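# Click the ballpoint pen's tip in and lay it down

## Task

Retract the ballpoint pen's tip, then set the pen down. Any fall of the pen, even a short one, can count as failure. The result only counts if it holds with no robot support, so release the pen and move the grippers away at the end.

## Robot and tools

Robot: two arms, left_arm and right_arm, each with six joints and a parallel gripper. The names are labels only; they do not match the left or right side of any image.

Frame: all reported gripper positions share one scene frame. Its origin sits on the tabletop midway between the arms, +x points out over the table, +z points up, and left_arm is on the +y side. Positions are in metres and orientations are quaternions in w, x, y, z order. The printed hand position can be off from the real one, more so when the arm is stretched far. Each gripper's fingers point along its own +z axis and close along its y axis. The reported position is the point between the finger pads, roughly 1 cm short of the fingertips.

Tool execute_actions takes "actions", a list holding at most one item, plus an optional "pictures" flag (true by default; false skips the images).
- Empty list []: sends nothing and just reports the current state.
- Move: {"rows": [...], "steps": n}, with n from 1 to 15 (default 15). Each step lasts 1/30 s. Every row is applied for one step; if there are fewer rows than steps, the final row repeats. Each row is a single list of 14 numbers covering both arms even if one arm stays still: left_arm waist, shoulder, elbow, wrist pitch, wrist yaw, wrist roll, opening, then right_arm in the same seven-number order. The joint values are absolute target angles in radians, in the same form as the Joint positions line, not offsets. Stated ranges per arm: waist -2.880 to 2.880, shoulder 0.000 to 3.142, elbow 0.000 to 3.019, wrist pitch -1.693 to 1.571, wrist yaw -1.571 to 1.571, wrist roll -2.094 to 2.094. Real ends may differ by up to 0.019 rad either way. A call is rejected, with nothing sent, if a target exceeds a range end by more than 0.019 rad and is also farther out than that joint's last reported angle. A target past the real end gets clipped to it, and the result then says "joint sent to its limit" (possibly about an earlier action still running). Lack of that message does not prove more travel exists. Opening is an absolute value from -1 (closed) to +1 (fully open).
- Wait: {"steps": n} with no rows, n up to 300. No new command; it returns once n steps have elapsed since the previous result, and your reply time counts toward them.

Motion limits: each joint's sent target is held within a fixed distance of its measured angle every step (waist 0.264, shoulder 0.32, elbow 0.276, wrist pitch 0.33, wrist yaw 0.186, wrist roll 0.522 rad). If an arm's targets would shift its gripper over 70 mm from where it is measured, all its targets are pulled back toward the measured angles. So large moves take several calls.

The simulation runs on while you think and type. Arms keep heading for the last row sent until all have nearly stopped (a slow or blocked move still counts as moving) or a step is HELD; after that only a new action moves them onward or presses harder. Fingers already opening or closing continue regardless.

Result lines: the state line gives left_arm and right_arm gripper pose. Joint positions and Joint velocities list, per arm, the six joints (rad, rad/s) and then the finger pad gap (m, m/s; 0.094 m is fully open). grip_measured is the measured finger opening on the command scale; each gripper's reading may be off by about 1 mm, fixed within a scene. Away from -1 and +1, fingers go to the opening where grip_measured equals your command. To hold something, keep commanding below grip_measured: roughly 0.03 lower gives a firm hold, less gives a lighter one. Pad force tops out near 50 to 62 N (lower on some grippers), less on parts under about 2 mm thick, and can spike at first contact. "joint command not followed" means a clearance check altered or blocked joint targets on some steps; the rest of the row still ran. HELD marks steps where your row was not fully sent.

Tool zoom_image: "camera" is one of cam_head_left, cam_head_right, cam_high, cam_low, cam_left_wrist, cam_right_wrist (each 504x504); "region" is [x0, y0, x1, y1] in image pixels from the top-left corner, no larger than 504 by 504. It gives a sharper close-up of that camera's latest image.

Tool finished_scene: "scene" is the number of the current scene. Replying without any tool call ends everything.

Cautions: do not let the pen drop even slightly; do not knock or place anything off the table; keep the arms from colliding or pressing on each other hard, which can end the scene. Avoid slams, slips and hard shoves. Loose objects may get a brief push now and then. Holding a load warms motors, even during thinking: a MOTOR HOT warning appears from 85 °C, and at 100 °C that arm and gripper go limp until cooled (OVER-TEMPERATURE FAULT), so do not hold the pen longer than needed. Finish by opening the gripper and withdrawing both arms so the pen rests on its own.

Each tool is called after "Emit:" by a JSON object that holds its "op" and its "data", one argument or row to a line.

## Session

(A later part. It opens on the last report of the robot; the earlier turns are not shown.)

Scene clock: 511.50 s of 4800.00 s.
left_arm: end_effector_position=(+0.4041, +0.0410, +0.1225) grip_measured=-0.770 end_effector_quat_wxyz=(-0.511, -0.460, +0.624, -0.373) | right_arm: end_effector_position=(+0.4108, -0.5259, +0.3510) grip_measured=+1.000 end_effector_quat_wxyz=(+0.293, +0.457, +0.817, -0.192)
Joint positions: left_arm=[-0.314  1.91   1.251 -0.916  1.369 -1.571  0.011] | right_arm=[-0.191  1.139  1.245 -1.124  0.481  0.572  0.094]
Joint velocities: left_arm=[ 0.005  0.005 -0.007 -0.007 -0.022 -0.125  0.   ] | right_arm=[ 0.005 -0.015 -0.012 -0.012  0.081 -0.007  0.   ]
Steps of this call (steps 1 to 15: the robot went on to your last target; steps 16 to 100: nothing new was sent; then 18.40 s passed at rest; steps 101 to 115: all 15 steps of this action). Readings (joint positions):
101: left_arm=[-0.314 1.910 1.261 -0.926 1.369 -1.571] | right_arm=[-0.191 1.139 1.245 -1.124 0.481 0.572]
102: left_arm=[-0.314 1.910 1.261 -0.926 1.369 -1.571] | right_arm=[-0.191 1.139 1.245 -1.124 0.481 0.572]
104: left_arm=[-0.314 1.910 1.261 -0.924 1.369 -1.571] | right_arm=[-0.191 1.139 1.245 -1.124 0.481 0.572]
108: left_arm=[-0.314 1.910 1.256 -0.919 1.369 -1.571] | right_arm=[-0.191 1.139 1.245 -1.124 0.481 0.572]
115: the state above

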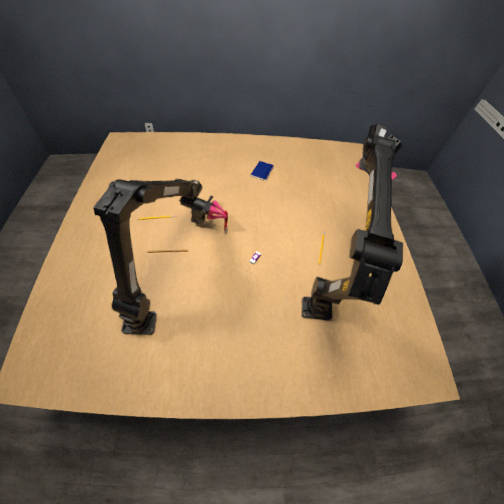

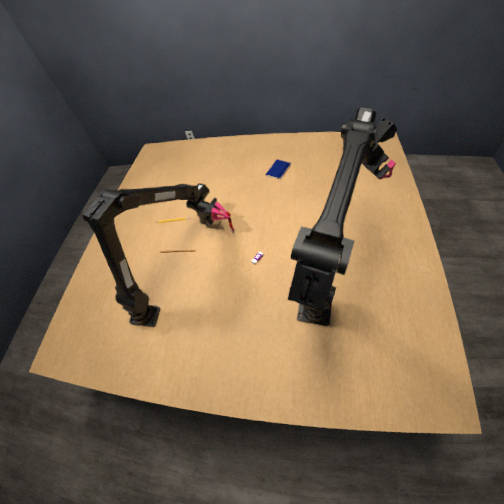

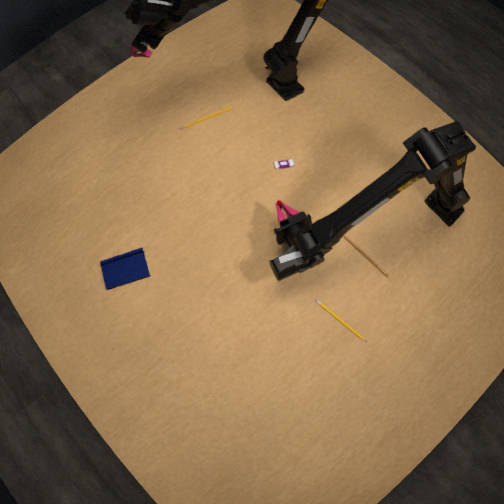

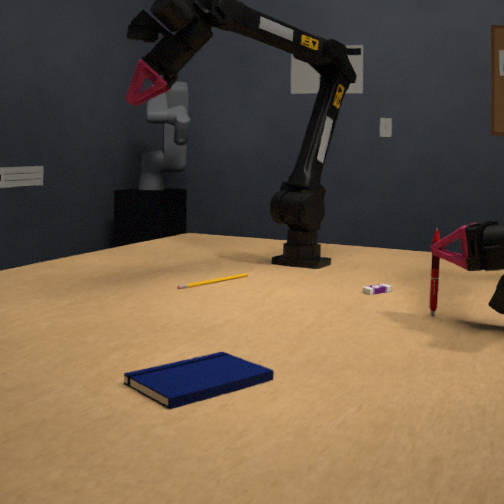

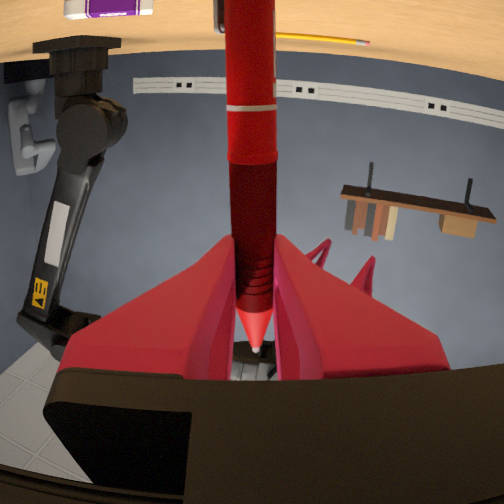

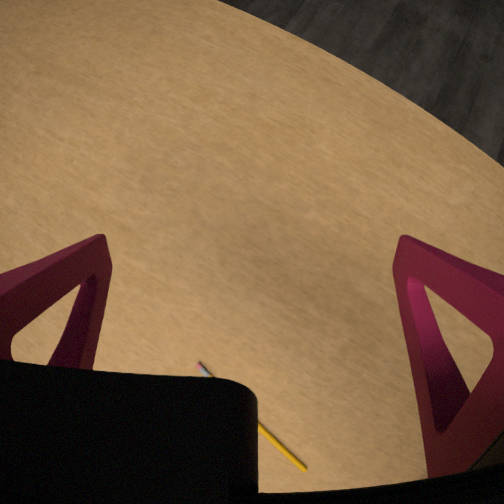

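Emit:
{"op": "execute_actions", "data": {
  "actions": [
    {"rows": [[-0.311,1.925,1.2420,-0.9015,1.3715,-1.563,-0.815,-0.191,1.139,1.245,-1.124,0.481,0.572,1.0],[-0.311,1.925,1.2405,-0.8995,1.371,-1.563,-0.815,-0.191,1.139,1.245,-1.124,0.481,0.572,1.0],[-0.311,1.925,1.2390,-0.8975,1.3705,-1.563,-0.815,-0.191,1.139,1.245,-1.124,0.481,0.572,1.0],[-0.311,1.925,1.2375,-0.8955,1.370,-1.563,-0.815,-0.191,1.139,1.245,-1.124,0.481,0.572,1.0],[-0.311,1.925,1.2360,-0.8935,1.3695,-1.563,-0.815,-0.191,1.139,1.245,-1.124,0.481,0.572,1.0],[-0.311,1.925,1.2345,-0.8915,1.369,-1.563,-0.815,-0.191,1.139,1.245,-1.124,0.481,0.572,1.0],[-0.311,1.925,1.2330,-0.8895,1.3685,-1.563,-0.815,-0.191,1.139,1.245,-1.124,0.481,0.572,1.0],[-0.311,1.925,1.2315,-0.8875,1.368,-1.563,-0.815,-0.191,1.139,1.245,-1.124,0.481,0.572,1.0],[-0.311,1.925,1.2300,-0.8855,1.3675,-1.563,-0.815,-0.191,1.139,1.245,-1.124,0.481,0.572,1.0],[-0.311,1.925,1.2285,-0.8835,1.367,-1.563,-0.815,-0.191,1.139,1.245,-1.124,0.481,0.572,1.0],[-0.311,1.925,1.2270,-0.8815,1.3665,-1.563,-0.815,-0.191,1.139,1.245,-1.124,0.481,0.572,1.0],[-0.311,1.925,1.2255,-0.8795,1.366,-1.563,-0.815,-0.191,1.139,1.245,-1.124,0.481,0.572,1.0],[-0.311,1.925,1.2240,-0.8775,1.3655,-1.563,-0.815,-0.191,1.139,1.245,-1.124,0.481,0.572,1.0],[-0.311,1.925,1.2225,-0.8755,1.365,-1.563,-0.815,-0.191,1.139,1.245,-1.124,0.481,0.572,1.0],[-0.311,1.925,1.2210,-0.8735,1.3645,-1.563,-0.815,-0.191,1.139,1.245,-1.124,0.481,0.572,1.0]], "steps": 15}
  ],
  "pictures": false
}}

Emit:
{"op": "execute_actions", "data": {
  "actions": [
    {"rows": [[-0.311,1.925,1.2210,-0.8735,1.3645,-1.563,-0.815,-0.191,1.139,1.245,-1.124,0.481,0.572,1.0]], "steps": 8}
  ]
}}

Emit:
{"op": "zoom_image", "data": {
  "camera": "cam_low",
  "region": [394, 220, 504, 340]
}}

Scene clock: 530.30 s of 4800.00 s.
left_arm: end_effector_position=(+0.4024, +0.0415, +0.1187) grip_measured=-0.770 end_effector_quat_wxyz=(-0.508, -0.456, +0.626, -0.378) | right_arm: end_effector_position=(+0.4108, -0.5259, +0.3510) grip_measured=+1.000 end_effector_quat_wxyz=(+0.293, +0.457, +0.817, -0.192)
Joint positions: left_arm=[-0.314  1.91   1.237 -0.889  1.37  -1.57   0.011] | right_arm=[-0.191  1.139  1.245 -1.124  0.481  0.572  0.094]
Joint velocities: left_arm=[ 0.005 -0.005 -0.037  0.061 -0.022 -0.037 -0.001] | right_arm=[-0.005 -0.005 -0.007  0.007  0.007  0.081  0.   ]
Steps of this call (steps 1 to 15: the robot went on to your last target; steps 16 to 100: nothing new was sent; then 14.97 s passed at rest; steps 101 to 115: all 15 steps of this action). Readings (joint positions):
101: left_arm=[-0.314 1.910 1.251 -0.916 1.369 -1.571] | right_arm=[-0.191 1.139 1.245 -1.124 0.481 0.572]
102: left_arm=[-0.314 1.910 1.251 -0.915 1.369 -1.571] | right_arm=[-0.191 1.139 1.245 -1.124 0.481 0.572]
104: left_arm=[-0.314 1.910 1.249 -0.911 1.369 -1.571] | right_arm=[-0.191 1.139 1.245 -1.124 0.481 0.572]
108: left_arm=[-0.314 1.910 1.244 -0.904 1.370 -1.570] | right_arm=[-0.191 1.139 1.245 -1.124 0.481 0.572]
115: the state above

Scene clock: 530.57 s of 4800.00 s.
left_arm: end_effector_position=(+0.4020, +0.0416, +0.1180) grip_measured=-0.770 end_effector_quat_wxyz=(-0.507, -0.455, +0.626, -0.378) | right_arm: end_effector_position=(+0.4108, -0.5259, +0.3510) grip_measured=+1.000 end_effector_quat_wxyz=(+0.293, +0.457, +0.817, -0.192)
Joint positions: left_arm=[-0.314  1.91   1.234 -0.886  1.37  -1.569  0.011] | right_arm=[-0.191  1.139  1.245 -1.124  0.481  0.572  0.094]
Joint velocities: left_arm=[-0.005 -0.015  0.022 -0.002  0.007 -0.051 -0.001] | right_arm=[-0.005  0.005 -0.007 -0.002  0.037  0.051  0.   ]
Steps of this call (steps 1 to 8: all 8 steps of this action). Readings (joint positions):
1: left_arm=[-0.314 1.910 1.236 -0.887 1.370 -1.570] | right_arm=[-0.191 1.139 1.245 -1.124 0.481 0.572]
2: left_arm=[-0.314 1.910 1.235 -0.886 1.370 -1.569] | right_arm=[-0.191 1.139 1.245 -1.124 0.481 0.572]
4: left_arm=[-0.314 1.910 1.235 -0.886 1.370 -1.569] | right_arm=[-0.191 1.139 1.245 -1.124 0.481 0.572]
8: the state above

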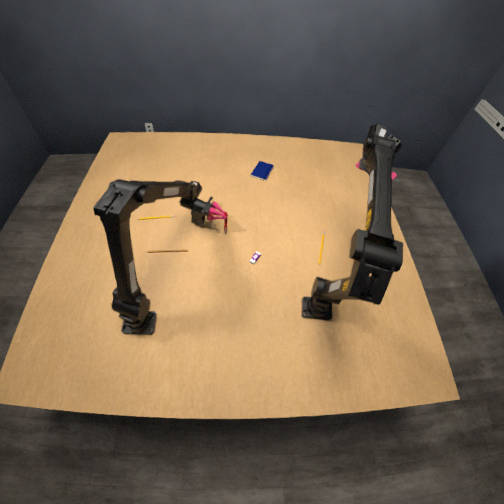

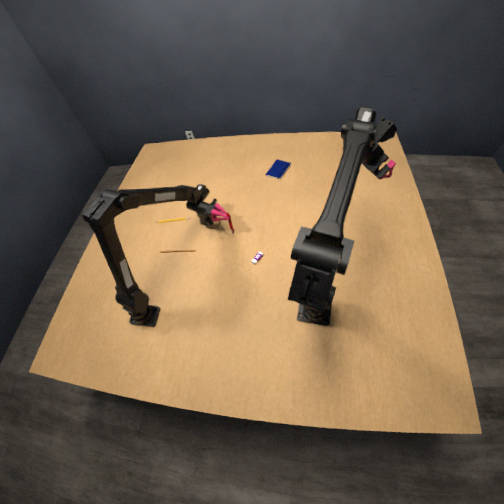

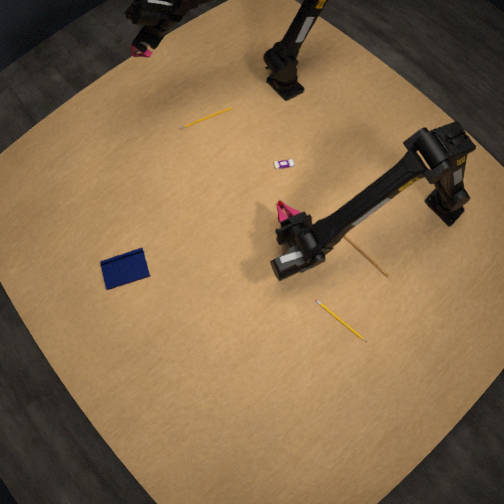

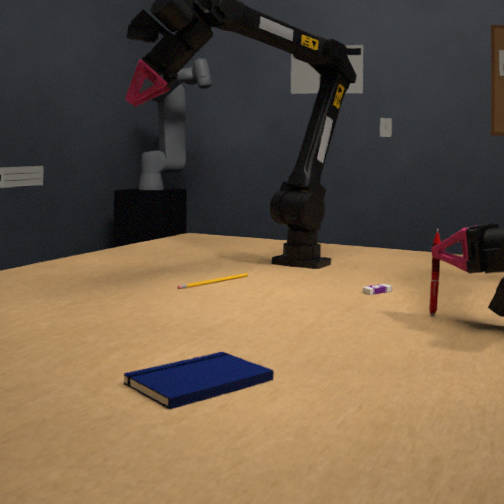

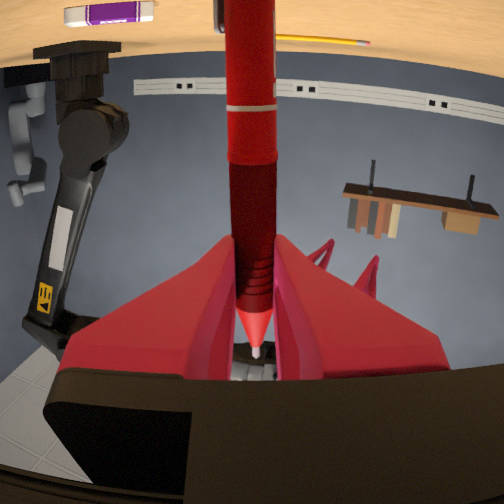

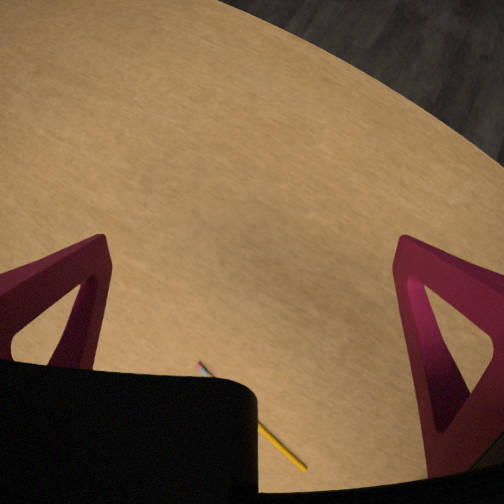

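Region (394, 220, 504, 340) of cam_low's 504x504 image, scaled by 4.200, with more detail than that image has; it fills the left 462 columns of this view, and the rest is white.

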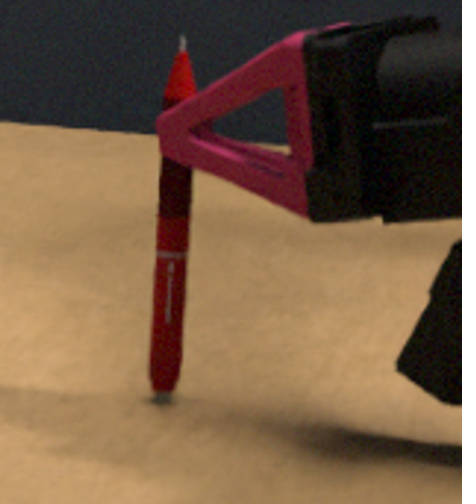

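Emit:
{"op": "execute_actions", "data": {
  "actions": [
    {"rows": [[-0.311,1.925,1.2195,-0.8715,1.364,-1.563,-0.815,-0.191,1.139,1.245,-1.124,0.481,0.572,1.0],[-0.311,1.925,1.2180,-0.8695,1.3635,-1.563,-0.815,-0.191,1.139,1.245,-1.124,0.481,0.572,1.0],[-0.311,1.925,1.2165,-0.8675,1.363,-1.563,-0.815,-0.191,1.139,1.245,-1.124,0.481,0.572,1.0],[-0.311,1.925,1.2150,-0.8655,1.3625,-1.563,-0.815,-0.191,1.139,1.245,-1.124,0.481,0.572,1.0],[-0.311,1.925,1.2135,-0.8635,1.362,-1.563,-0.815,-0.191,1.139,1.245,-1.124,0.481,0.572,1.0],[-0.311,1.925,1.2120,-0.8615,1.3615,-1.563,-0.815,-0.191,1.139,1.245,-1.124,0.481,0.572,1.0],[-0.311,1.925,1.2105,-0.8595,1.361,-1.563,-0.815,-0.191,1.139,1.245,-1.124,0.481,0.572,1.0]], "steps": 15}
  ]
}}

Emit:
{"op": "zoom_image", "data": {
  "camera": "cam_low",
  "region": [394, 220, 504, 340]
}}

Scene clock: 545.20 s of 4800.00 s.
left_arm: end_effector_position=(+0.4007, +0.0420, +0.1154) grip_measured=-0.770 end_effector_quat_wxyz=(-0.505, -0.453, +0.628, -0.381) | right_arm: end_effector_position=(+0.4108, -0.5259, +0.3510) grip_measured=+1.000 end_effector_quat_wxyz=(+0.293, +0.457, +0.817, -0.192)
Joint positions: left_arm=[-0.314  1.91   1.226 -0.87   1.37  -1.566  0.011] | right_arm=[-0.191  1.139  1.245 -1.124  0.481  0.572  0.094]
Joint velocities: left_arm=[-0.005 -0.015 -0.012 -0.002 -0.051 -0.022  0.   ] | right_arm=[-0.015 -0.005 -0.012  0.007  0.007  0.022  0.   ]
Steps of this call (steps 1 to 15: the robot went on to your last target; steps 16 to 100: nothing new was sent; then 10.80 s passed at rest; steps 101 to 115: all 15 steps of this action). Readings (joint positions):
101: left_arm=[-0.314 1.910 1.234 -0.885 1.370 -1.569] | right_arm=[-0.191 1.139 1.245 -1.124 0.481 0.572]
102: left_arm=[-0.314 1.910 1.234 -0.884 1.370 -1.569] | right_arm=[-0.191 1.139 1.245 -1.124 0.481 0.572]
104: left_arm=[-0.314 1.910 1.232 -0.881 1.370 -1.569] | right_arm=[-0.191 1.139 1.245 -1.124 0.481 0.572]
108: left_arm=[-0.314 1.910 1.227 -0.871 1.370 -1.567] | right_arm=[-0.191 1.139 1.245 -1.124 0.481 0.572]
115: the state above

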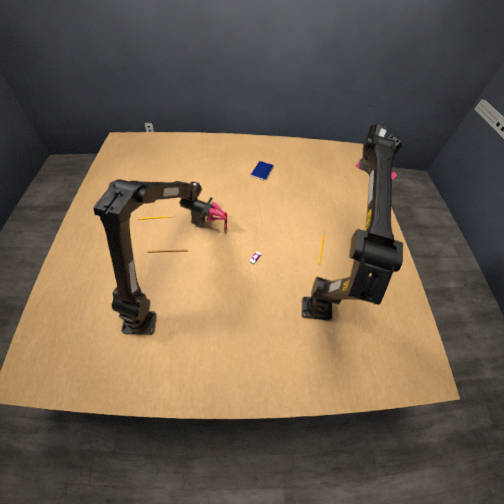

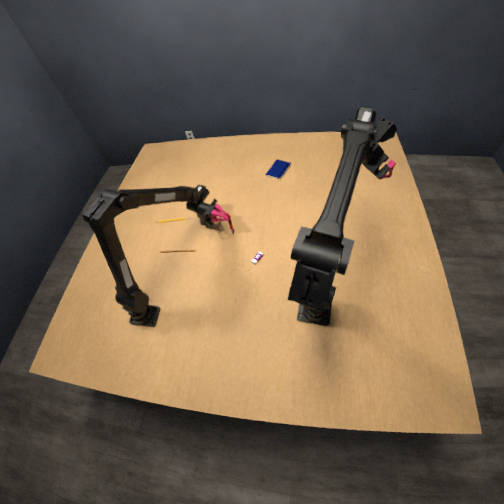

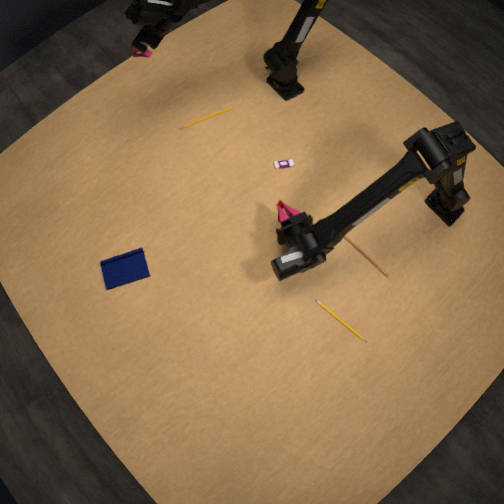

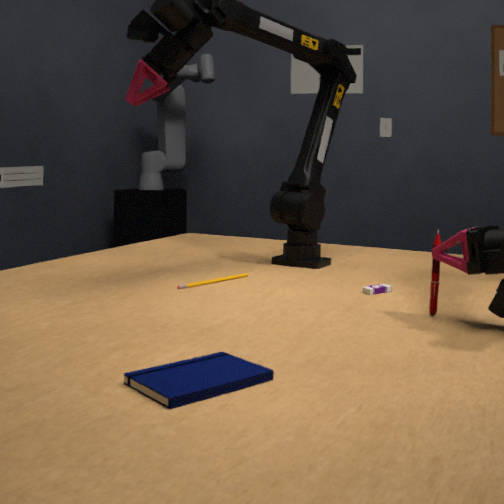

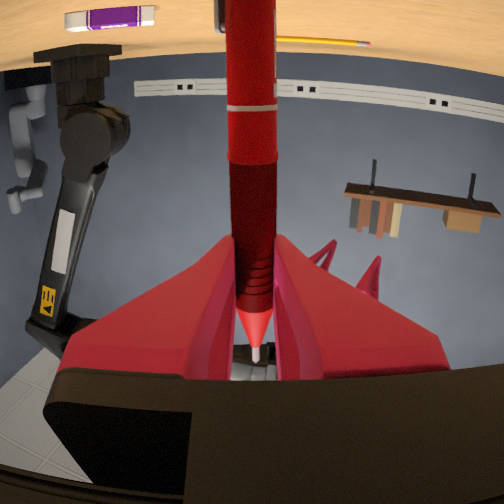

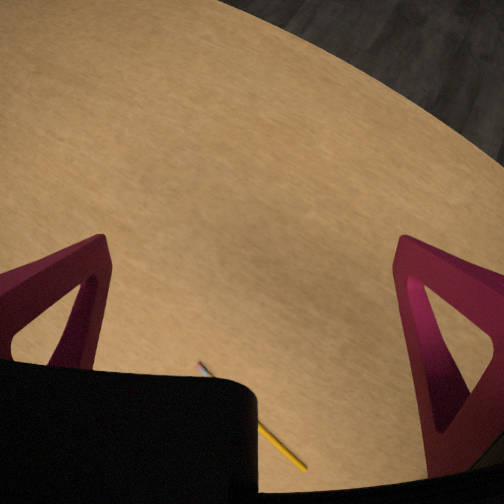

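Region (394, 220, 504, 340) of cam_low's 504x504 image, scaled by 4.200, with more detail than that image has; it fills the left 462 columns of this view, and the rest is white.

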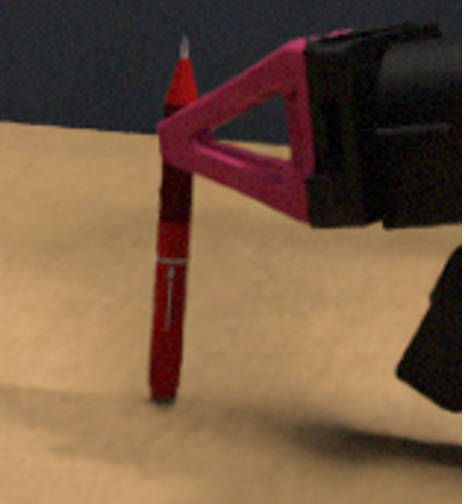

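Emit:
{"op": "execute_actions", "data": {
  "actions": [
    {"rows": [[-0.311,1.925,1.217,-0.863,1.362,-1.563,-0.815,-0.191,1.139,1.245,-1.124,0.481,0.572,1.0],[-0.311,1.925,1.224,-0.867,1.363,-1.563,-0.815,-0.191,1.139,1.245,-1.124,0.481,0.572,1.0],[-0.311,1.925,1.231,-0.871,1.364,-1.563,-0.815,-0.191,1.139,1.245,-1.124,0.481,0.572,1.0],[-0.311,1.925,1.238,-0.875,1.365,-1.563,-0.815,-0.191,1.139,1.245,-1.124,0.481,0.572,1.0],[-0.311,1.925,1.245,-0.879,1.366,-1.564,-0.815,-0.191,1.139,1.245,-1.124,0.481,0.572,1.0],[-0.311,1.925,1.252,-0.883,1.367,-1.565,-0.815,-0.191,1.139,1.245,-1.124,0.481,0.572,1.0],[-0.311,1.925,1.259,-0.887,1.368,-1.566,-0.815,-0.191,1.139,1.245,-1.124,0.481,0.572,1.0],[-0.311,1.925,1.264,-0.892,1.369,-1.567,-0.815,-0.191,1.139,1.245,-1.124,0.481,0.572,1.0],[-0.311,1.925,1.268,-0.898,1.370,-1.568,-0.815,-0.191,1.139,1.245,-1.124,0.481,0.572,1.0],[-0.311,1.925,1.272,-0.904,1.370,-1.569,-0.815,-0.191,1.139,1.245,-1.124,0.481,0.572,1.0],[-0.311,1.925,1.276,-0.910,1.370,-1.570,-0.815,-0.191,1.139,1.245,-1.124,0.481,0.572,1.0],[-0.311,1.925,1.280,-0.916,1.370,-1.571,-0.815,-0.191,1.139,1.245,-1.124,0.481,0.572,1.0],[-0.311,1.925,1.285,-0.923,1.370,-1.572,-0.815,-0.191,1.139,1.245,-1.124,0.481,0.572,1.0],[-0.311,1.925,1.290,-0.930,1.370,-1.573,-0.815,-0.191,1.139,1.245,-1.124,0.481,0.572,1.0],[-0.311,1.925,1.295,-0.937,1.370,-1.574,-0.815,-0.191,1.139,1.245,-1.124,0.481,0.572,1.0]], "steps": 15}
  ],
  "pictures": false
}}

Emit:
{"op": "execute_actions", "data": {
  "actions": [
    {"rows": [[-0.311,1.925,1.301,-0.943,1.370,-1.575,-0.815,-0.191,1.139,1.245,-1.124,0.481,0.572,1.0],[-0.311,1.925,1.308,-0.950,1.370,-1.576,-0.815,-0.191,1.139,1.245,-1.124,0.481,0.572,1.0],[-0.311,1.925,1.316,-0.958,1.370,-1.577,-0.815,-0.191,1.139,1.245,-1.124,0.481,0.572,1.0],[-0.311,1.925,1.325,-0.967,1.370,-1.578,-0.815,-0.191,1.139,1.245,-1.124,0.481,0.572,1.0],[-0.311,1.925,1.335,-0.977,1.370,-1.579,-0.815,-0.191,1.139,1.245,-1.124,0.481,0.572,1.0],[-0.311,1.925,1.346,-0.988,1.370,-1.579,-0.815,-0.191,1.139,1.245,-1.124,0.481,0.572,1.0],[-0.311,1.925,1.358,-1.000,1.370,-1.579,-0.815,-0.191,1.139,1.245,-1.124,0.481,0.572,1.0],[-0.311,1.925,1.370,-1.012,1.370,-1.579,-0.815,-0.191,1.139,1.245,-1.124,0.481,0.572,1.0],[-0.311,1.925,1.382,-1.024,1.370,-1.579,-0.815,-0.191,1.139,1.245,-1.124,0.481,0.572,1.0],[-0.311,1.925,1.394,-1.036,1.370,-1.579,-0.815,-0.191,1.139,1.245,-1.124,0.481,0.572,1.0],[-0.311,1.925,1.406,-1.048,1.370,-1.579,-0.815,-0.191,1.139,1.245,-1.124,0.481,0.572,1.0],[-0.311,1.925,1.418,-1.060,1.370,-1.579,-0.815,-0.191,1.139,1.245,-1.124,0.481,0.572,1.0],[-0.311,1.925,1.430,-1.072,1.370,-1.579,-0.815,-0.191,1.139,1.245,-1.124,0.481,0.572,1.0],[-0.311,1.925,1.442,-1.084,1.370,-1.579,-0.815,-0.191,1.139,1.245,-1.124,0.481,0.572,1.0],[-0.311,1.925,1.454,-1.096,1.370,-1.579,-0.815,-0.191,1.139,1.245,-1.124,0.481,0.572,1.0]], "steps": 15}
  ]
}}

Emit:
{"op": "zoom_image", "data": {
  "camera": "cam_left_wrist",
  "region": [196, 280, 316, 400]
}}

Scene clock: 601.70 s of 4800.00 s.
left_arm: end_effector_position=(+0.4039, +0.0409, +0.1228) grip_measured=-0.770 end_effector_quat_wxyz=(-0.511, -0.458, +0.624, -0.375) | right_arm: end_effector_position=(+0.4108, -0.5259, +0.3510) grip_measured=+1.000 end_effector_quat_wxyz=(+0.293, +0.457, +0.817, -0.192)
Joint positions: left_arm=[-0.314  1.91   1.249 -0.913  1.373 -1.567  0.011] | right_arm=[-0.191  1.139  1.245 -1.124  0.481  0.572  0.094]
Joint velocities: left_arm=[-0.015  0.005  0.115 -0.217 -0.066 -0.037 -0.   ] | right_arm=[-0.015  0.005  0.002  0.002 -0.022  0.037  0.   ]
Steps of this call (steps 1 to 15: the robot went on to your last target; steps 16 to 100: nothing new was sent; then 52.67 s passed at rest; steps 101 to 115: all 15 steps of this action). Readings (joint positions):
101: left_arm=[-0.314 1.910 1.226 -0.870 1.370 -1.566] | right_arm=[-0.191 1.139 1.245 -1.124 0.481 0.572]
102: left_arm=[-0.314 1.910 1.226 -0.870 1.370 -1.566] | right_arm=[-0.191 1.139 1.245 -1.124 0.481 0.572]
104: left_arm=[-0.314 1.910 1.226 -0.870 1.370 -1.566] | right_arm=[-0.191 1.139 1.245 -1.124 0.481 0.572]
108: left_arm=[-0.314 1.910 1.228 -0.873 1.372 -1.566] | right_arm=[-0.191 1.139 1.245 -1.124 0.481 0.572]
115: the state above

Scene clock: 602.20 s of 4800.00 s.
left_arm: end_effector_position=(+0.4336, +0.0316, +0.1696) grip_measured=-0.770 end_effector_quat_wxyz=(-0.512, -0.459, +0.623, -0.374) | right_arm: end_effector_position=(+0.4108, -0.5259, +0.3510) grip_measured=+1.000 end_effector_quat_wxyz=(+0.293, +0.457, +0.817, -0.192)
Joint positions: left_arm=[-0.314  1.91   1.396 -1.061  1.373 -1.571  0.011] | right_arm=[-0.191  1.139  1.245 -1.124  0.481  0.572  0.094]
Joint velocities: left_arm=[-0.024  0.005  0.339 -0.344  0.022 -0.037  0.   ] | right_arm=[ 0.005 -0.015 -0.007  0.002 -0.037 -0.037  0.   ]
Steps of this call (steps 1 to 15: all 15 steps of this action). Readings (joint positions):
1: left_arm=[-0.314 1.910 1.254 -0.920 1.373 -1.567] | right_arm=[-0.191 1.139 1.245 -1.124 0.481 0.572]
2: left_arm=[-0.314 1.910 1.260 -0.926 1.373 -1.568] | right_arm=[-0.191 1.139 1.245 -1.124 0.481 0.572]
4: left_arm=[-0.314 1.910 1.272 -0.941 1.373 -1.568] | right_arm=[-0.191 1.139 1.245 -1.124 0.481 0.572]
8: left_arm=[-0.314 1.910 1.309 -0.979 1.373 -1.570] | right_arm=[-0.191 1.139 1.245 -1.124 0.481 0.572]
15: the state above

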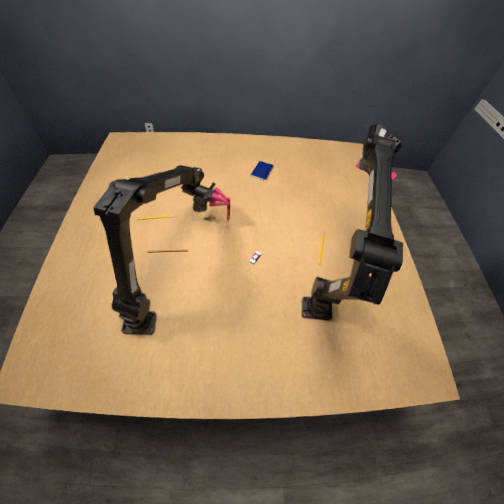

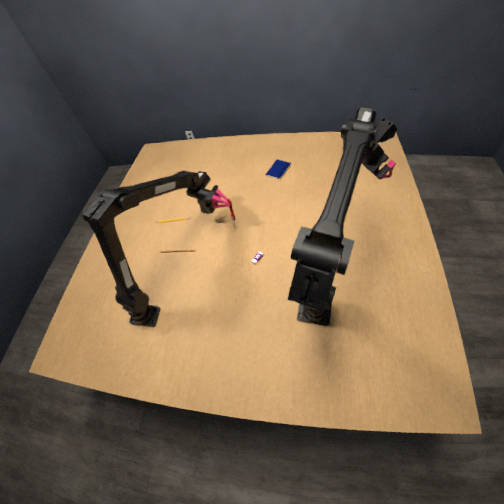

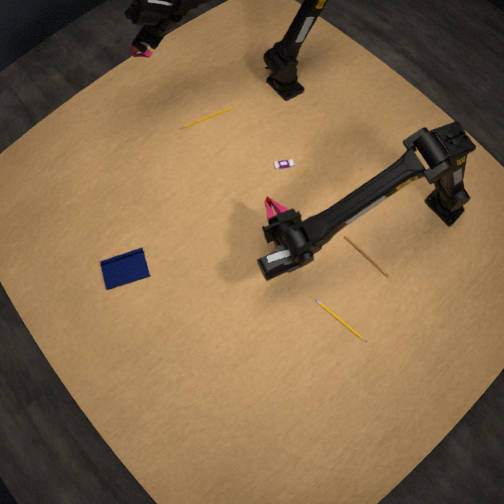

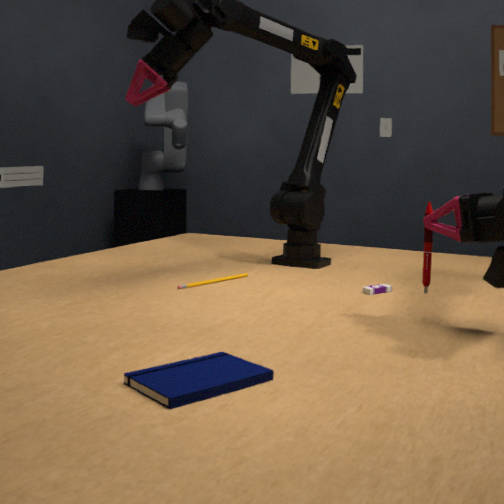

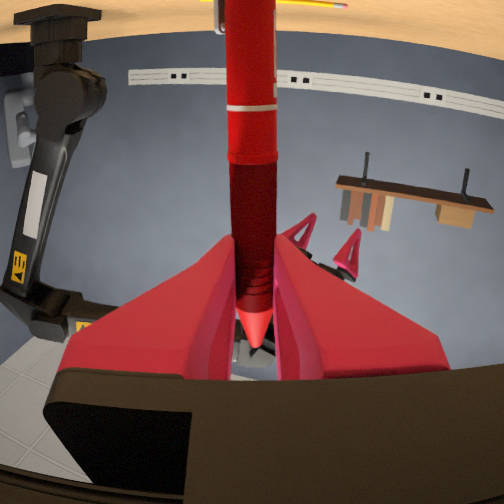

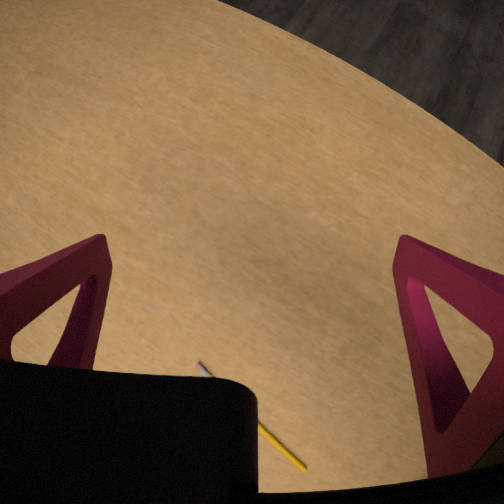

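Region (196, 280, 316, 400) of cam_left_wrist's 504x504 image, scaled by 4.200, with more detail than that image has.

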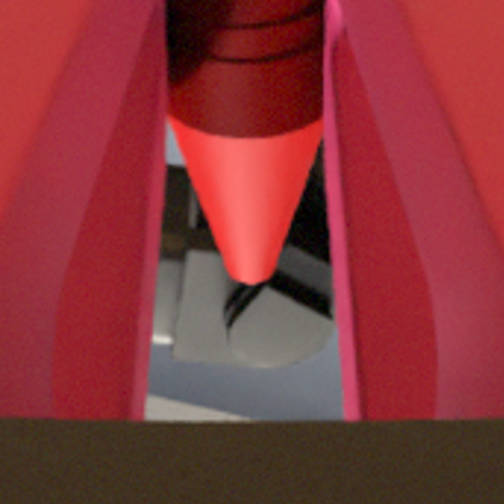

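Emit:
{"op": "execute_actions", "data": {
  "actions": [
    {"rows": [[-0.314,1.925,1.460,-1.102,1.37,-1.579,-0.815,-0.191,1.139,1.245,-1.124,0.481,0.572,1.0],[-0.318,1.925,1.469,-1.111,1.37,-1.579,-0.815,-0.191,1.139,1.245,-1.124,0.481,0.572,1.0],[-0.323,1.925,1.481,-1.123,1.37,-1.579,-0.815,-0.191,1.139,1.245,-1.124,0.481,0.572,1.0],[-0.329,1.925,1.494,-1.136,1.36,-1.579,-0.815,-0.191,1.139,1.245,-1.124,0.481,0.572,1.0],[-0.336,1.925,1.507,-1.149,1.34,-1.579,-0.815,-0.191,1.139,1.245,-1.124,0.481,0.572,1.0],[-0.343,1.925,1.520,-1.162,1.31,-1.579,-0.815,-0.191,1.139,1.245,-1.124,0.481,0.572,1.0],[-0.350,1.925,1.533,-1.175,1.27,-1.579,-0.815,-0.191,1.139,1.245,-1.124,0.481,0.572,1.0],[-0.357,1.925,1.546,-1.188,1.23,-1.579,-0.815,-0.191,1.139,1.245,-1.124,0.481,0.572,1.0],[-0.364,1.925,1.559,-1.201,1.19,-1.579,-0.815,-0.191,1.139,1.245,-1.124,0.481,0.572,1.0],[-0.371,1.925,1.572,-1.214,1.15,-1.579,-0.815,-0.191,1.139,1.245,-1.124,0.481,0.572,1.0],[-0.378,1.925,1.585,-1.227,1.11,-1.579,-0.815,-0.191,1.139,1.245,-1.124,0.481,0.572,1.0],[-0.385,1.925,1.598,-1.240,1.07,-1.579,-0.815,-0.191,1.139,1.245,-1.124,0.481,0.572,1.0],[-0.392,1.925,1.611,-1.253,1.03,-1.579,-0.815,-0.191,1.139,1.245,-1.124,0.481,0.572,1.0],[-0.399,1.925,1.620,-1.262,0.99,-1.579,-0.815,-0.191,1.139,1.245,-1.124,0.481,0.572,1.0],[-0.406,1.925,1.625,-1.267,0.95,-1.579,-0.815,-0.191,1.139,1.245,-1.124,0.481,0.572,1.0]], "steps": 15}
  ],
  "pictures": false
}}

Emit:
{"op": "execute_actions", "data": {
  "actions": [
    {"rows": [[-0.413,1.925,1.625,-1.267,0.91,-1.579,-0.815,-0.191,1.139,1.245,-1.124,0.481,0.572,1.0],[-0.420,1.925,1.625,-1.267,0.87,-1.579,-0.815,-0.191,1.139,1.245,-1.124,0.481,0.572,1.0],[-0.427,1.925,1.625,-1.267,0.83,-1.579,-0.815,-0.191,1.139,1.245,-1.124,0.481,0.572,1.0],[-0.434,1.925,1.625,-1.267,0.79,-1.579,-0.815,-0.191,1.139,1.245,-1.124,0.481,0.572,1.0],[-0.441,1.925,1.625,-1.267,0.75,-1.579,-0.815,-0.191,1.139,1.245,-1.124,0.481,0.572,1.0],[-0.448,1.925,1.625,-1.267,0.71,-1.579,-0.815,-0.191,1.139,1.245,-1.124,0.481,0.572,1.0],[-0.455,1.925,1.625,-1.267,0.67,-1.579,-0.815,-0.191,1.139,1.245,-1.124,0.481,0.572,1.0],[-0.462,1.925,1.625,-1.267,0.63,-1.579,-0.815,-0.191,1.139,1.245,-1.124,0.481,0.572,1.0],[-0.469,1.925,1.625,-1.267,0.59,-1.579,-0.815,-0.191,1.139,1.245,-1.124,0.481,0.572,1.0],[-0.476,1.925,1.625,-1.267,0.55,-1.579,-0.815,-0.191,1.139,1.245,-1.124,0.481,0.572,1.0],[-0.483,1.925,1.625,-1.267,0.51,-1.579,-0.815,-0.191,1.139,1.245,-1.124,0.481,0.572,1.0],[-0.490,1.925,1.625,-1.267,0.47,-1.579,-0.815,-0.191,1.139,1.245,-1.124,0.481,0.572,1.0],[-0.497,1.925,1.625,-1.267,0.43,-1.579,-0.815,-0.191,1.139,1.245,-1.124,0.481,0.572,1.0],[-0.504,1.925,1.625,-1.267,0.39,-1.579,-0.815,-0.191,1.139,1.245,-1.124,0.481,0.572,1.0],[-0.511,1.925,1.625,-1.267,0.35,-1.579,-0.815,-0.191,1.139,1.245,-1.124,0.481,0.572,1.0]], "steps": 15}
  ],
  "pictures": false
}}

Emit:
{"op": "execute_actions", "data": {
  "actions": [
    {"rows": [[-0.517,1.925,1.625,-1.267,0.31,-1.579,-0.815,-0.191,1.139,1.245,-1.124,0.481,0.572,1.0],[-0.522,1.925,1.625,-1.267,0.27,-1.579,-0.815,-0.191,1.139,1.245,-1.124,0.481,0.572,1.0],[-0.526,1.925,1.625,-1.267,0.23,-1.579,-0.815,-0.191,1.139,1.245,-1.124,0.481,0.572,1.0],[-0.528,1.925,1.625,-1.267,0.19,-1.579,-0.815,-0.191,1.139,1.245,-1.124,0.481,0.572,1.0],[-0.528,1.925,1.625,-1.267,0.15,-1.579,-0.815,-0.191,1.139,1.245,-1.124,0.481,0.572,1.0],[-0.528,1.925,1.625,-1.267,0.11,-1.579,-0.815,-0.191,1.139,1.245,-1.124,0.481,0.572,1.0],[-0.528,1.925,1.625,-1.267,0.07,-1.579,-0.815,-0.191,1.139,1.245,-1.124,0.481,0.572,1.0],[-0.528,1.925,1.625,-1.267,0.03,-1.579,-0.815,-0.191,1.139,1.245,-1.124,0.481,0.572,1.0],[-0.528,1.925,1.619,-1.263,-0.01,-1.579,-0.815,-0.191,1.139,1.245,-1.124,0.481,0.572,1.0],[-0.528,1.925,1.613,-1.258,-0.05,-1.579,-0.815,-0.191,1.139,1.245,-1.124,0.481,0.572,1.0],[-0.528,1.925,1.606,-1.253,-0.09,-1.579,-0.815,-0.191,1.139,1.245,-1.124,0.481,0.572,1.0],[-0.528,1.925,1.600,-1.248,-0.13,-1.579,-0.815,-0.191,1.139,1.245,-1.124,0.481,0.572,1.0],[-0.528,1.925,1.594,-1.244,-0.17,-1.579,-0.815,-0.191,1.139,1.245,-1.124,0.481,0.572,1.0],[-0.528,1.925,1.588,-1.240,-0.195,-1.579,-0.815,-0.191,1.139,1.245,-1.124,0.481,0.572,1.0],[-0.528,1.925,1.5815,-1.2355,-0.208,-1.579,-0.815,-0.191,1.139,1.245,-1.124,0.481,0.572,1.0]], "steps": 15}
  ],
  "pictures": false
}}

Emit:
{"op": "execute_actions", "data": {
  "actions": [
    {"rows": [[-0.528,1.925,1.5755,-1.2295,-0.208,-1.579,-0.815,-0.191,1.139,1.245,-1.124,0.481,0.572,1.0],[-0.528,1.925,1.5655,-1.2195,-0.208,-1.579,-0.815,-0.191,1.139,1.245,-1.124,0.481,0.572,1.0],[-0.528,1.925,1.5525,-1.2065,-0.208,-1.579,-0.815,-0.191,1.139,1.245,-1.124,0.481,0.572,1.0],[-0.528,1.925,1.5395,-1.1935,-0.208,-1.579,-0.815,-0.191,1.139,1.245,-1.124,0.481,0.572,1.0],[-0.528,1.925,1.5265,-1.1805,-0.208,-1.579,-0.815,-0.191,1.139,1.245,-1.124,0.481,0.572,1.0],[-0.528,1.925,1.5135,-1.1675,-0.208,-1.579,-0.815,-0.191,1.139,1.245,-1.124,0.481,0.572,1.0],[-0.528,1.925,1.5005,-1.1545,-0.208,-1.579,-0.815,-0.191,1.139,1.245,-1.124,0.481,0.572,1.0],[-0.528,1.925,1.4875,-1.1415,-0.208,-1.579,-0.815,-0.191,1.139,1.245,-1.124,0.481,0.572,1.0],[-0.528,1.925,1.4745,-1.1285,-0.208,-1.579,-0.815,-0.191,1.139,1.245,-1.124,0.481,0.572,1.0],[-0.528,1.925,1.4615,-1.1155,-0.208,-1.579,-0.815,-0.191,1.139,1.245,-1.124,0.481,0.572,1.0],[-0.528,1.925,1.4485,-1.1025,-0.208,-1.579,-0.815,-0.191,1.139,1.245,-1.124,0.481,0.572,1.0],[-0.528,1.925,1.4355,-1.0895,-0.208,-1.579,-0.815,-0.191,1.139,1.245,-1.124,0.481,0.572,1.0],[-0.528,1.925,1.4225,-1.0765,-0.208,-1.579,-0.815,-0.191,1.139,1.245,-1.124,0.481,0.572,1.0],[-0.528,1.925,1.4125,-1.0665,-0.208,-1.579,-0.815,-0.191,1.139,1.245,-1.124,0.481,0.572,1.0],[-0.528,1.925,1.4045,-1.0585,-0.208,-1.579,-0.815,-0.191,1.139,1.245,-1.124,0.481,0.572,1.0]], "steps": 15}
  ],
  "pictures": false
}}

Emit:
{"op": "execute_actions", "data": {
  "actions": [
    {"rows": [[-0.528,1.925,1.4045,-1.0585,-0.208,-1.579,-0.815,-0.191,1.139,1.245,-1.124,0.481,0.572,1.0]], "steps": 8}
  ]
}}

Scene clock: 718.10 s of 4800.00 s.
left_arm: end_effector_position=(+0.4471, +0.0159, +0.1704) grip_measured=-0.770 end_effector_quat_wxyz=(-0.391, -0.499, +0.726, -0.267) | right_arm: end_effector_position=(+0.4108, -0.5259, +0.3510) grip_measured=+1.000 end_effector_quat_wxyz=(+0.293, +0.457, +0.817, -0.192)
Joint positions: left_arm=[-0.378  1.91   1.574 -1.237  0.987 -1.571  0.011] | right_arm=[-0.191  1.139  1.245 -1.124  0.481  0.572  0.094]
Joint velocities: left_arm=[-0.259 -0.005  0.286 -0.261 -0.916 -0.007  0.001] | right_arm=[ 0.005 -0.015  0.012 -0.017  0.051  0.051  0.   ]
Steps of this call (steps 1 to 30: the robot went on to your last target; steps 31 to 120: nothing new was sent; then 111.40 s passed at rest; steps 121 to 135: all 15 steps of this action). Readings (joint positions):
121: left_arm=[-0.314 1.910 1.424 -1.085 1.373 -1.571] | right_arm=[-0.191 1.139 1.245 -1.124 0.481 0.572]
122: left_arm=[-0.314 1.910 1.424 -1.089 1.373 -1.571] | right_arm=[-0.191 1.139 1.245 -1.124 0.481 0.572]
124: left_arm=[-0.314 1.910 1.431 -1.105 1.368 -1.571] | right_arm=[-0.191 1.139 1.245 -1.124 0.481 0.572]
128: left_arm=[-0.323 1.910 1.476 -1.153 1.264 -1.571] | right_arm=[-0.191 1.139 1.245 -1.124 0.481 0.572]
135: the state above

Scene clock: 718.60 s of 4800.00 s.
left_arm: end_effector_position=(+0.4454, +0.0350, +0.1123) grip_measured=-0.770 end_effector_quat_wxyz=(-0.165, -0.512, +0.838, -0.099) | right_arm: end_effector_position=(+0.4108, -0.5259, +0.3510) grip_measured=+1.000 end_effector_quat_wxyz=(+0.293, +0.457, +0.817, -0.192)
Joint positions: left_arm=[-0.486  1.91   1.592 -1.255  0.386 -1.571  0.011] | right_arm=[-0.191  1.139  1.245 -1.124  0.481  0.572  0.094]
Joint velocities: left_arm=[-0.2   -0.005 -0.007 -0.007 -1.077 -0.022 -0.001] | right_arm=[-0.005  0.005  0.012  0.002 -0.022 -0.022  0.   ]
Steps of this call (steps 1 to 15: all 15 steps of this action). Readings (joint positions):
1: left_arm=[-0.388 1.910 1.582 -1.244 0.947 -1.571] | right_arm=[-0.191 1.139 1.245 -1.124 0.481 0.572]
2: left_arm=[-0.397 1.910 1.588 -1.248 0.908 -1.571] | right_arm=[-0.191 1.139 1.245 -1.124 0.481 0.572]
4: left_arm=[-0.414 1.910 1.592 -1.251 0.828 -1.571] | right_arm=[-0.191 1.139 1.245 -1.124 0.481 0.572]
8: left_arm=[-0.443 1.910 1.592 -1.255 0.667 -1.571] | right_arm=[-0.191 1.139 1.245 -1.124 0.481 0.572]
15: the state above

Scene clock: 719.10 s of 4800.00 s.
left_arm: end_effector_position=(+0.4801, +0.0996, +0.1027) grip_measured=-0.770 end_effector_quat_wxyz=(+0.081, -0.501, +0.860, +0.048) | right_arm: end_effector_position=(+0.4108, -0.5259, +0.3510) grip_measured=+1.000 end_effector_quat_wxyz=(+0.293, +0.457, +0.817, -0.192)
Joint positions: left_arm=[-0.527  1.91   1.592 -1.253 -0.189 -1.571  0.011] | right_arm=[-0.191  1.139  1.245 -1.124  0.481  0.572  0.094]
Joint velocities: left_arm=[ 0.015  0.005 -0.012  0.071 -0.535 -0.007 -0.001] | right_arm=[-0.005  0.005 -0.002 -0.017 -0.007 -0.051  0.   ]
Steps of this call (steps 1 to 15: all 15 steps of this action). Readings (joint positions):
1: left_arm=[-0.492 1.910 1.592 -1.255 0.346 -1.571] | right_arm=[-0.191 1.139 1.245 -1.124 0.481 0.572]
2: left_arm=[-0.499 1.910 1.592 -1.255 0.306 -1.571] | right_arm=[-0.191 1.139 1.245 -1.124 0.481 0.572]
4: left_arm=[-0.512 1.910 1.592 -1.255 0.227 -1.571] | right_arm=[-0.191 1.139 1.245 -1.124 0.481 0.572]
8: left_arm=[-0.527 1.910 1.592 -1.255 0.067 -1.571] | right_arm=[-0.191 1.139 1.245 -1.124 0.481 0.572]
15: the state above

Scene clock: 719.60 s of 4800.00 s.
left_arm: end_effector_position=(+0.4594, +0.1143, +0.0452) grip_measured=-0.770 end_effector_quat_wxyz=(+0.087, -0.501, +0.860, +0.053) | right_arm: end_effector_position=(+0.4108, -0.5259, +0.3510) grip_measured=+1.000 end_effector_quat_wxyz=(+0.293, +0.457, +0.817, -0.192)
Joint positions: left_arm=[-0.527  1.91   1.426 -1.091 -0.204 -1.571  0.011] | right_arm=[-0.191  1.139  1.245 -1.124  0.481  0.572  0.094]
Joint velocities: left_arm=[-0.005 -0.015 -0.32   0.295  0.007 -0.007  0.001] | right_arm=[-0.005 -0.015  0.012  0.007  0.022  0.007  0.   ]
Steps of this call (steps 1 to 15: all 15 steps of this action). Readings (joint positions):
1: left_arm=[-0.527 1.910 1.590 -1.250 -0.199 -1.571] | right_arm=[-0.191 1.139 1.245 -1.124 0.481 0.572]
2: left_arm=[-0.527 1.910 1.588 -1.244 -0.202 -1.571] | right_arm=[-0.191 1.139 1.245 -1.124 0.481 0.572]
4: left_arm=[-0.527 1.910 1.574 -1.224 -0.204 -1.571] | right_arm=[-0.191 1.139 1.245 -1.124 0.481 0.572]
8: left_arm=[-0.527 1.910 1.519 -1.177 -0.204 -1.571] | right_arm=[-0.191 1.139 1.245 -1.124 0.481 0.572]
15: the state above

Scene clock: 719.87 s of 4800.00 s.
left_arm: end_effector_position=(+0.4560, +0.1162, +0.0384) grip_measured=-0.770 end_effector_quat_wxyz=(+0.087, -0.501, +0.860, +0.053) | right_arm: end_effector_position=(+0.4108, -0.5259, +0.3510) grip_measured=+1.000 end_effector_quat_wxyz=(+0.293, +0.457, +0.817, -0.192)
Joint positions: left_arm=[-0.527  1.91   1.406 -1.071 -0.204 -1.571  0.011] | right_arm=[-0.191  1.139  1.245 -1.124  0.481  0.572  0.094]
Joint velocities: left_arm=[-0.015 -0.005 -0.012  0.017 -0.022 -0.007  0.001] | right_arm=[-0.005 -0.015 -0.007 -0.017 -0.037 -0.037  0.   ]
Steps of this call (steps 1 to 8: all 8 steps of this action). Readings (joint positions):
1: left_arm=[-0.527 1.910 1.417 -1.083 -0.204 -1.571] | right_arm=[-0.191 1.139 1.245 -1.124 0.481 0.572]
2: left_arm=[-0.527 1.910 1.411 -1.079 -0.204 -1.571] | right_arm=[-0.191 1.139 1.245 -1.124 0.481 0.572]
4: left_arm=[-0.527 1.910 1.406 -1.076 -0.204 -1.571] | right_arm=[-0.191 1.139 1.245 -1.124 0.481 0.572]
8: the state above

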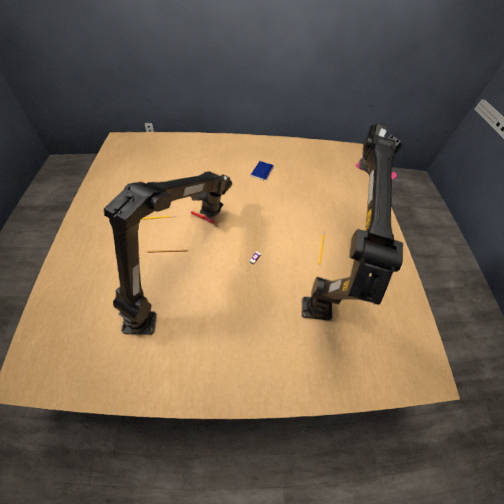

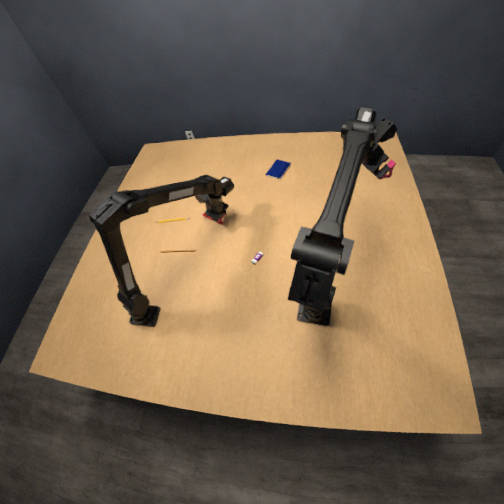

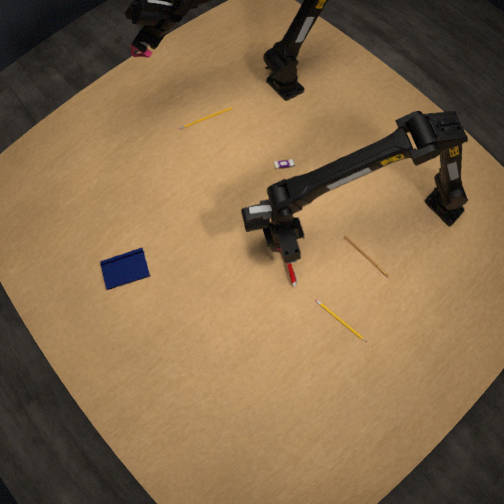

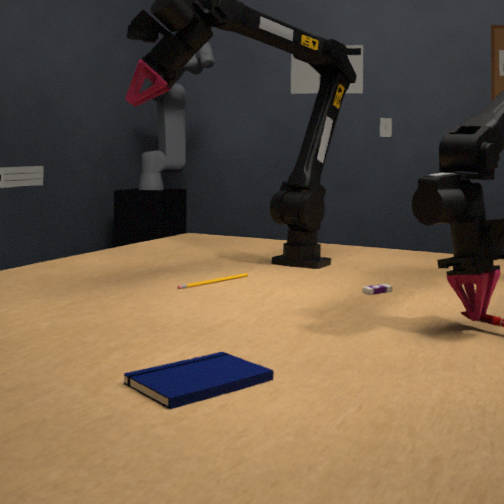

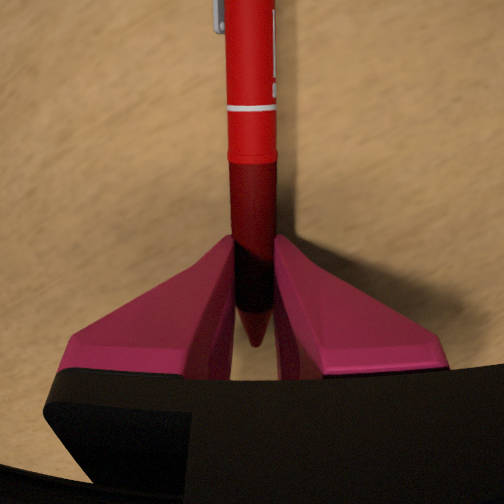

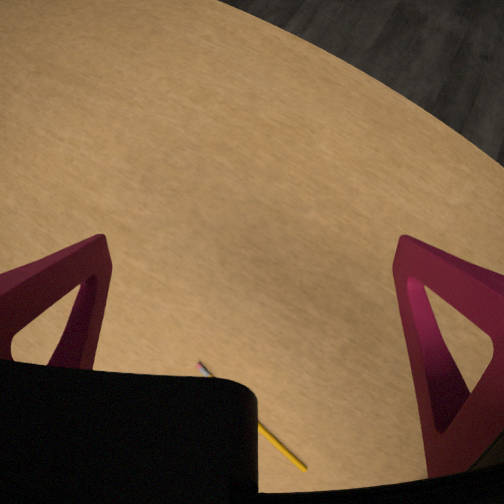

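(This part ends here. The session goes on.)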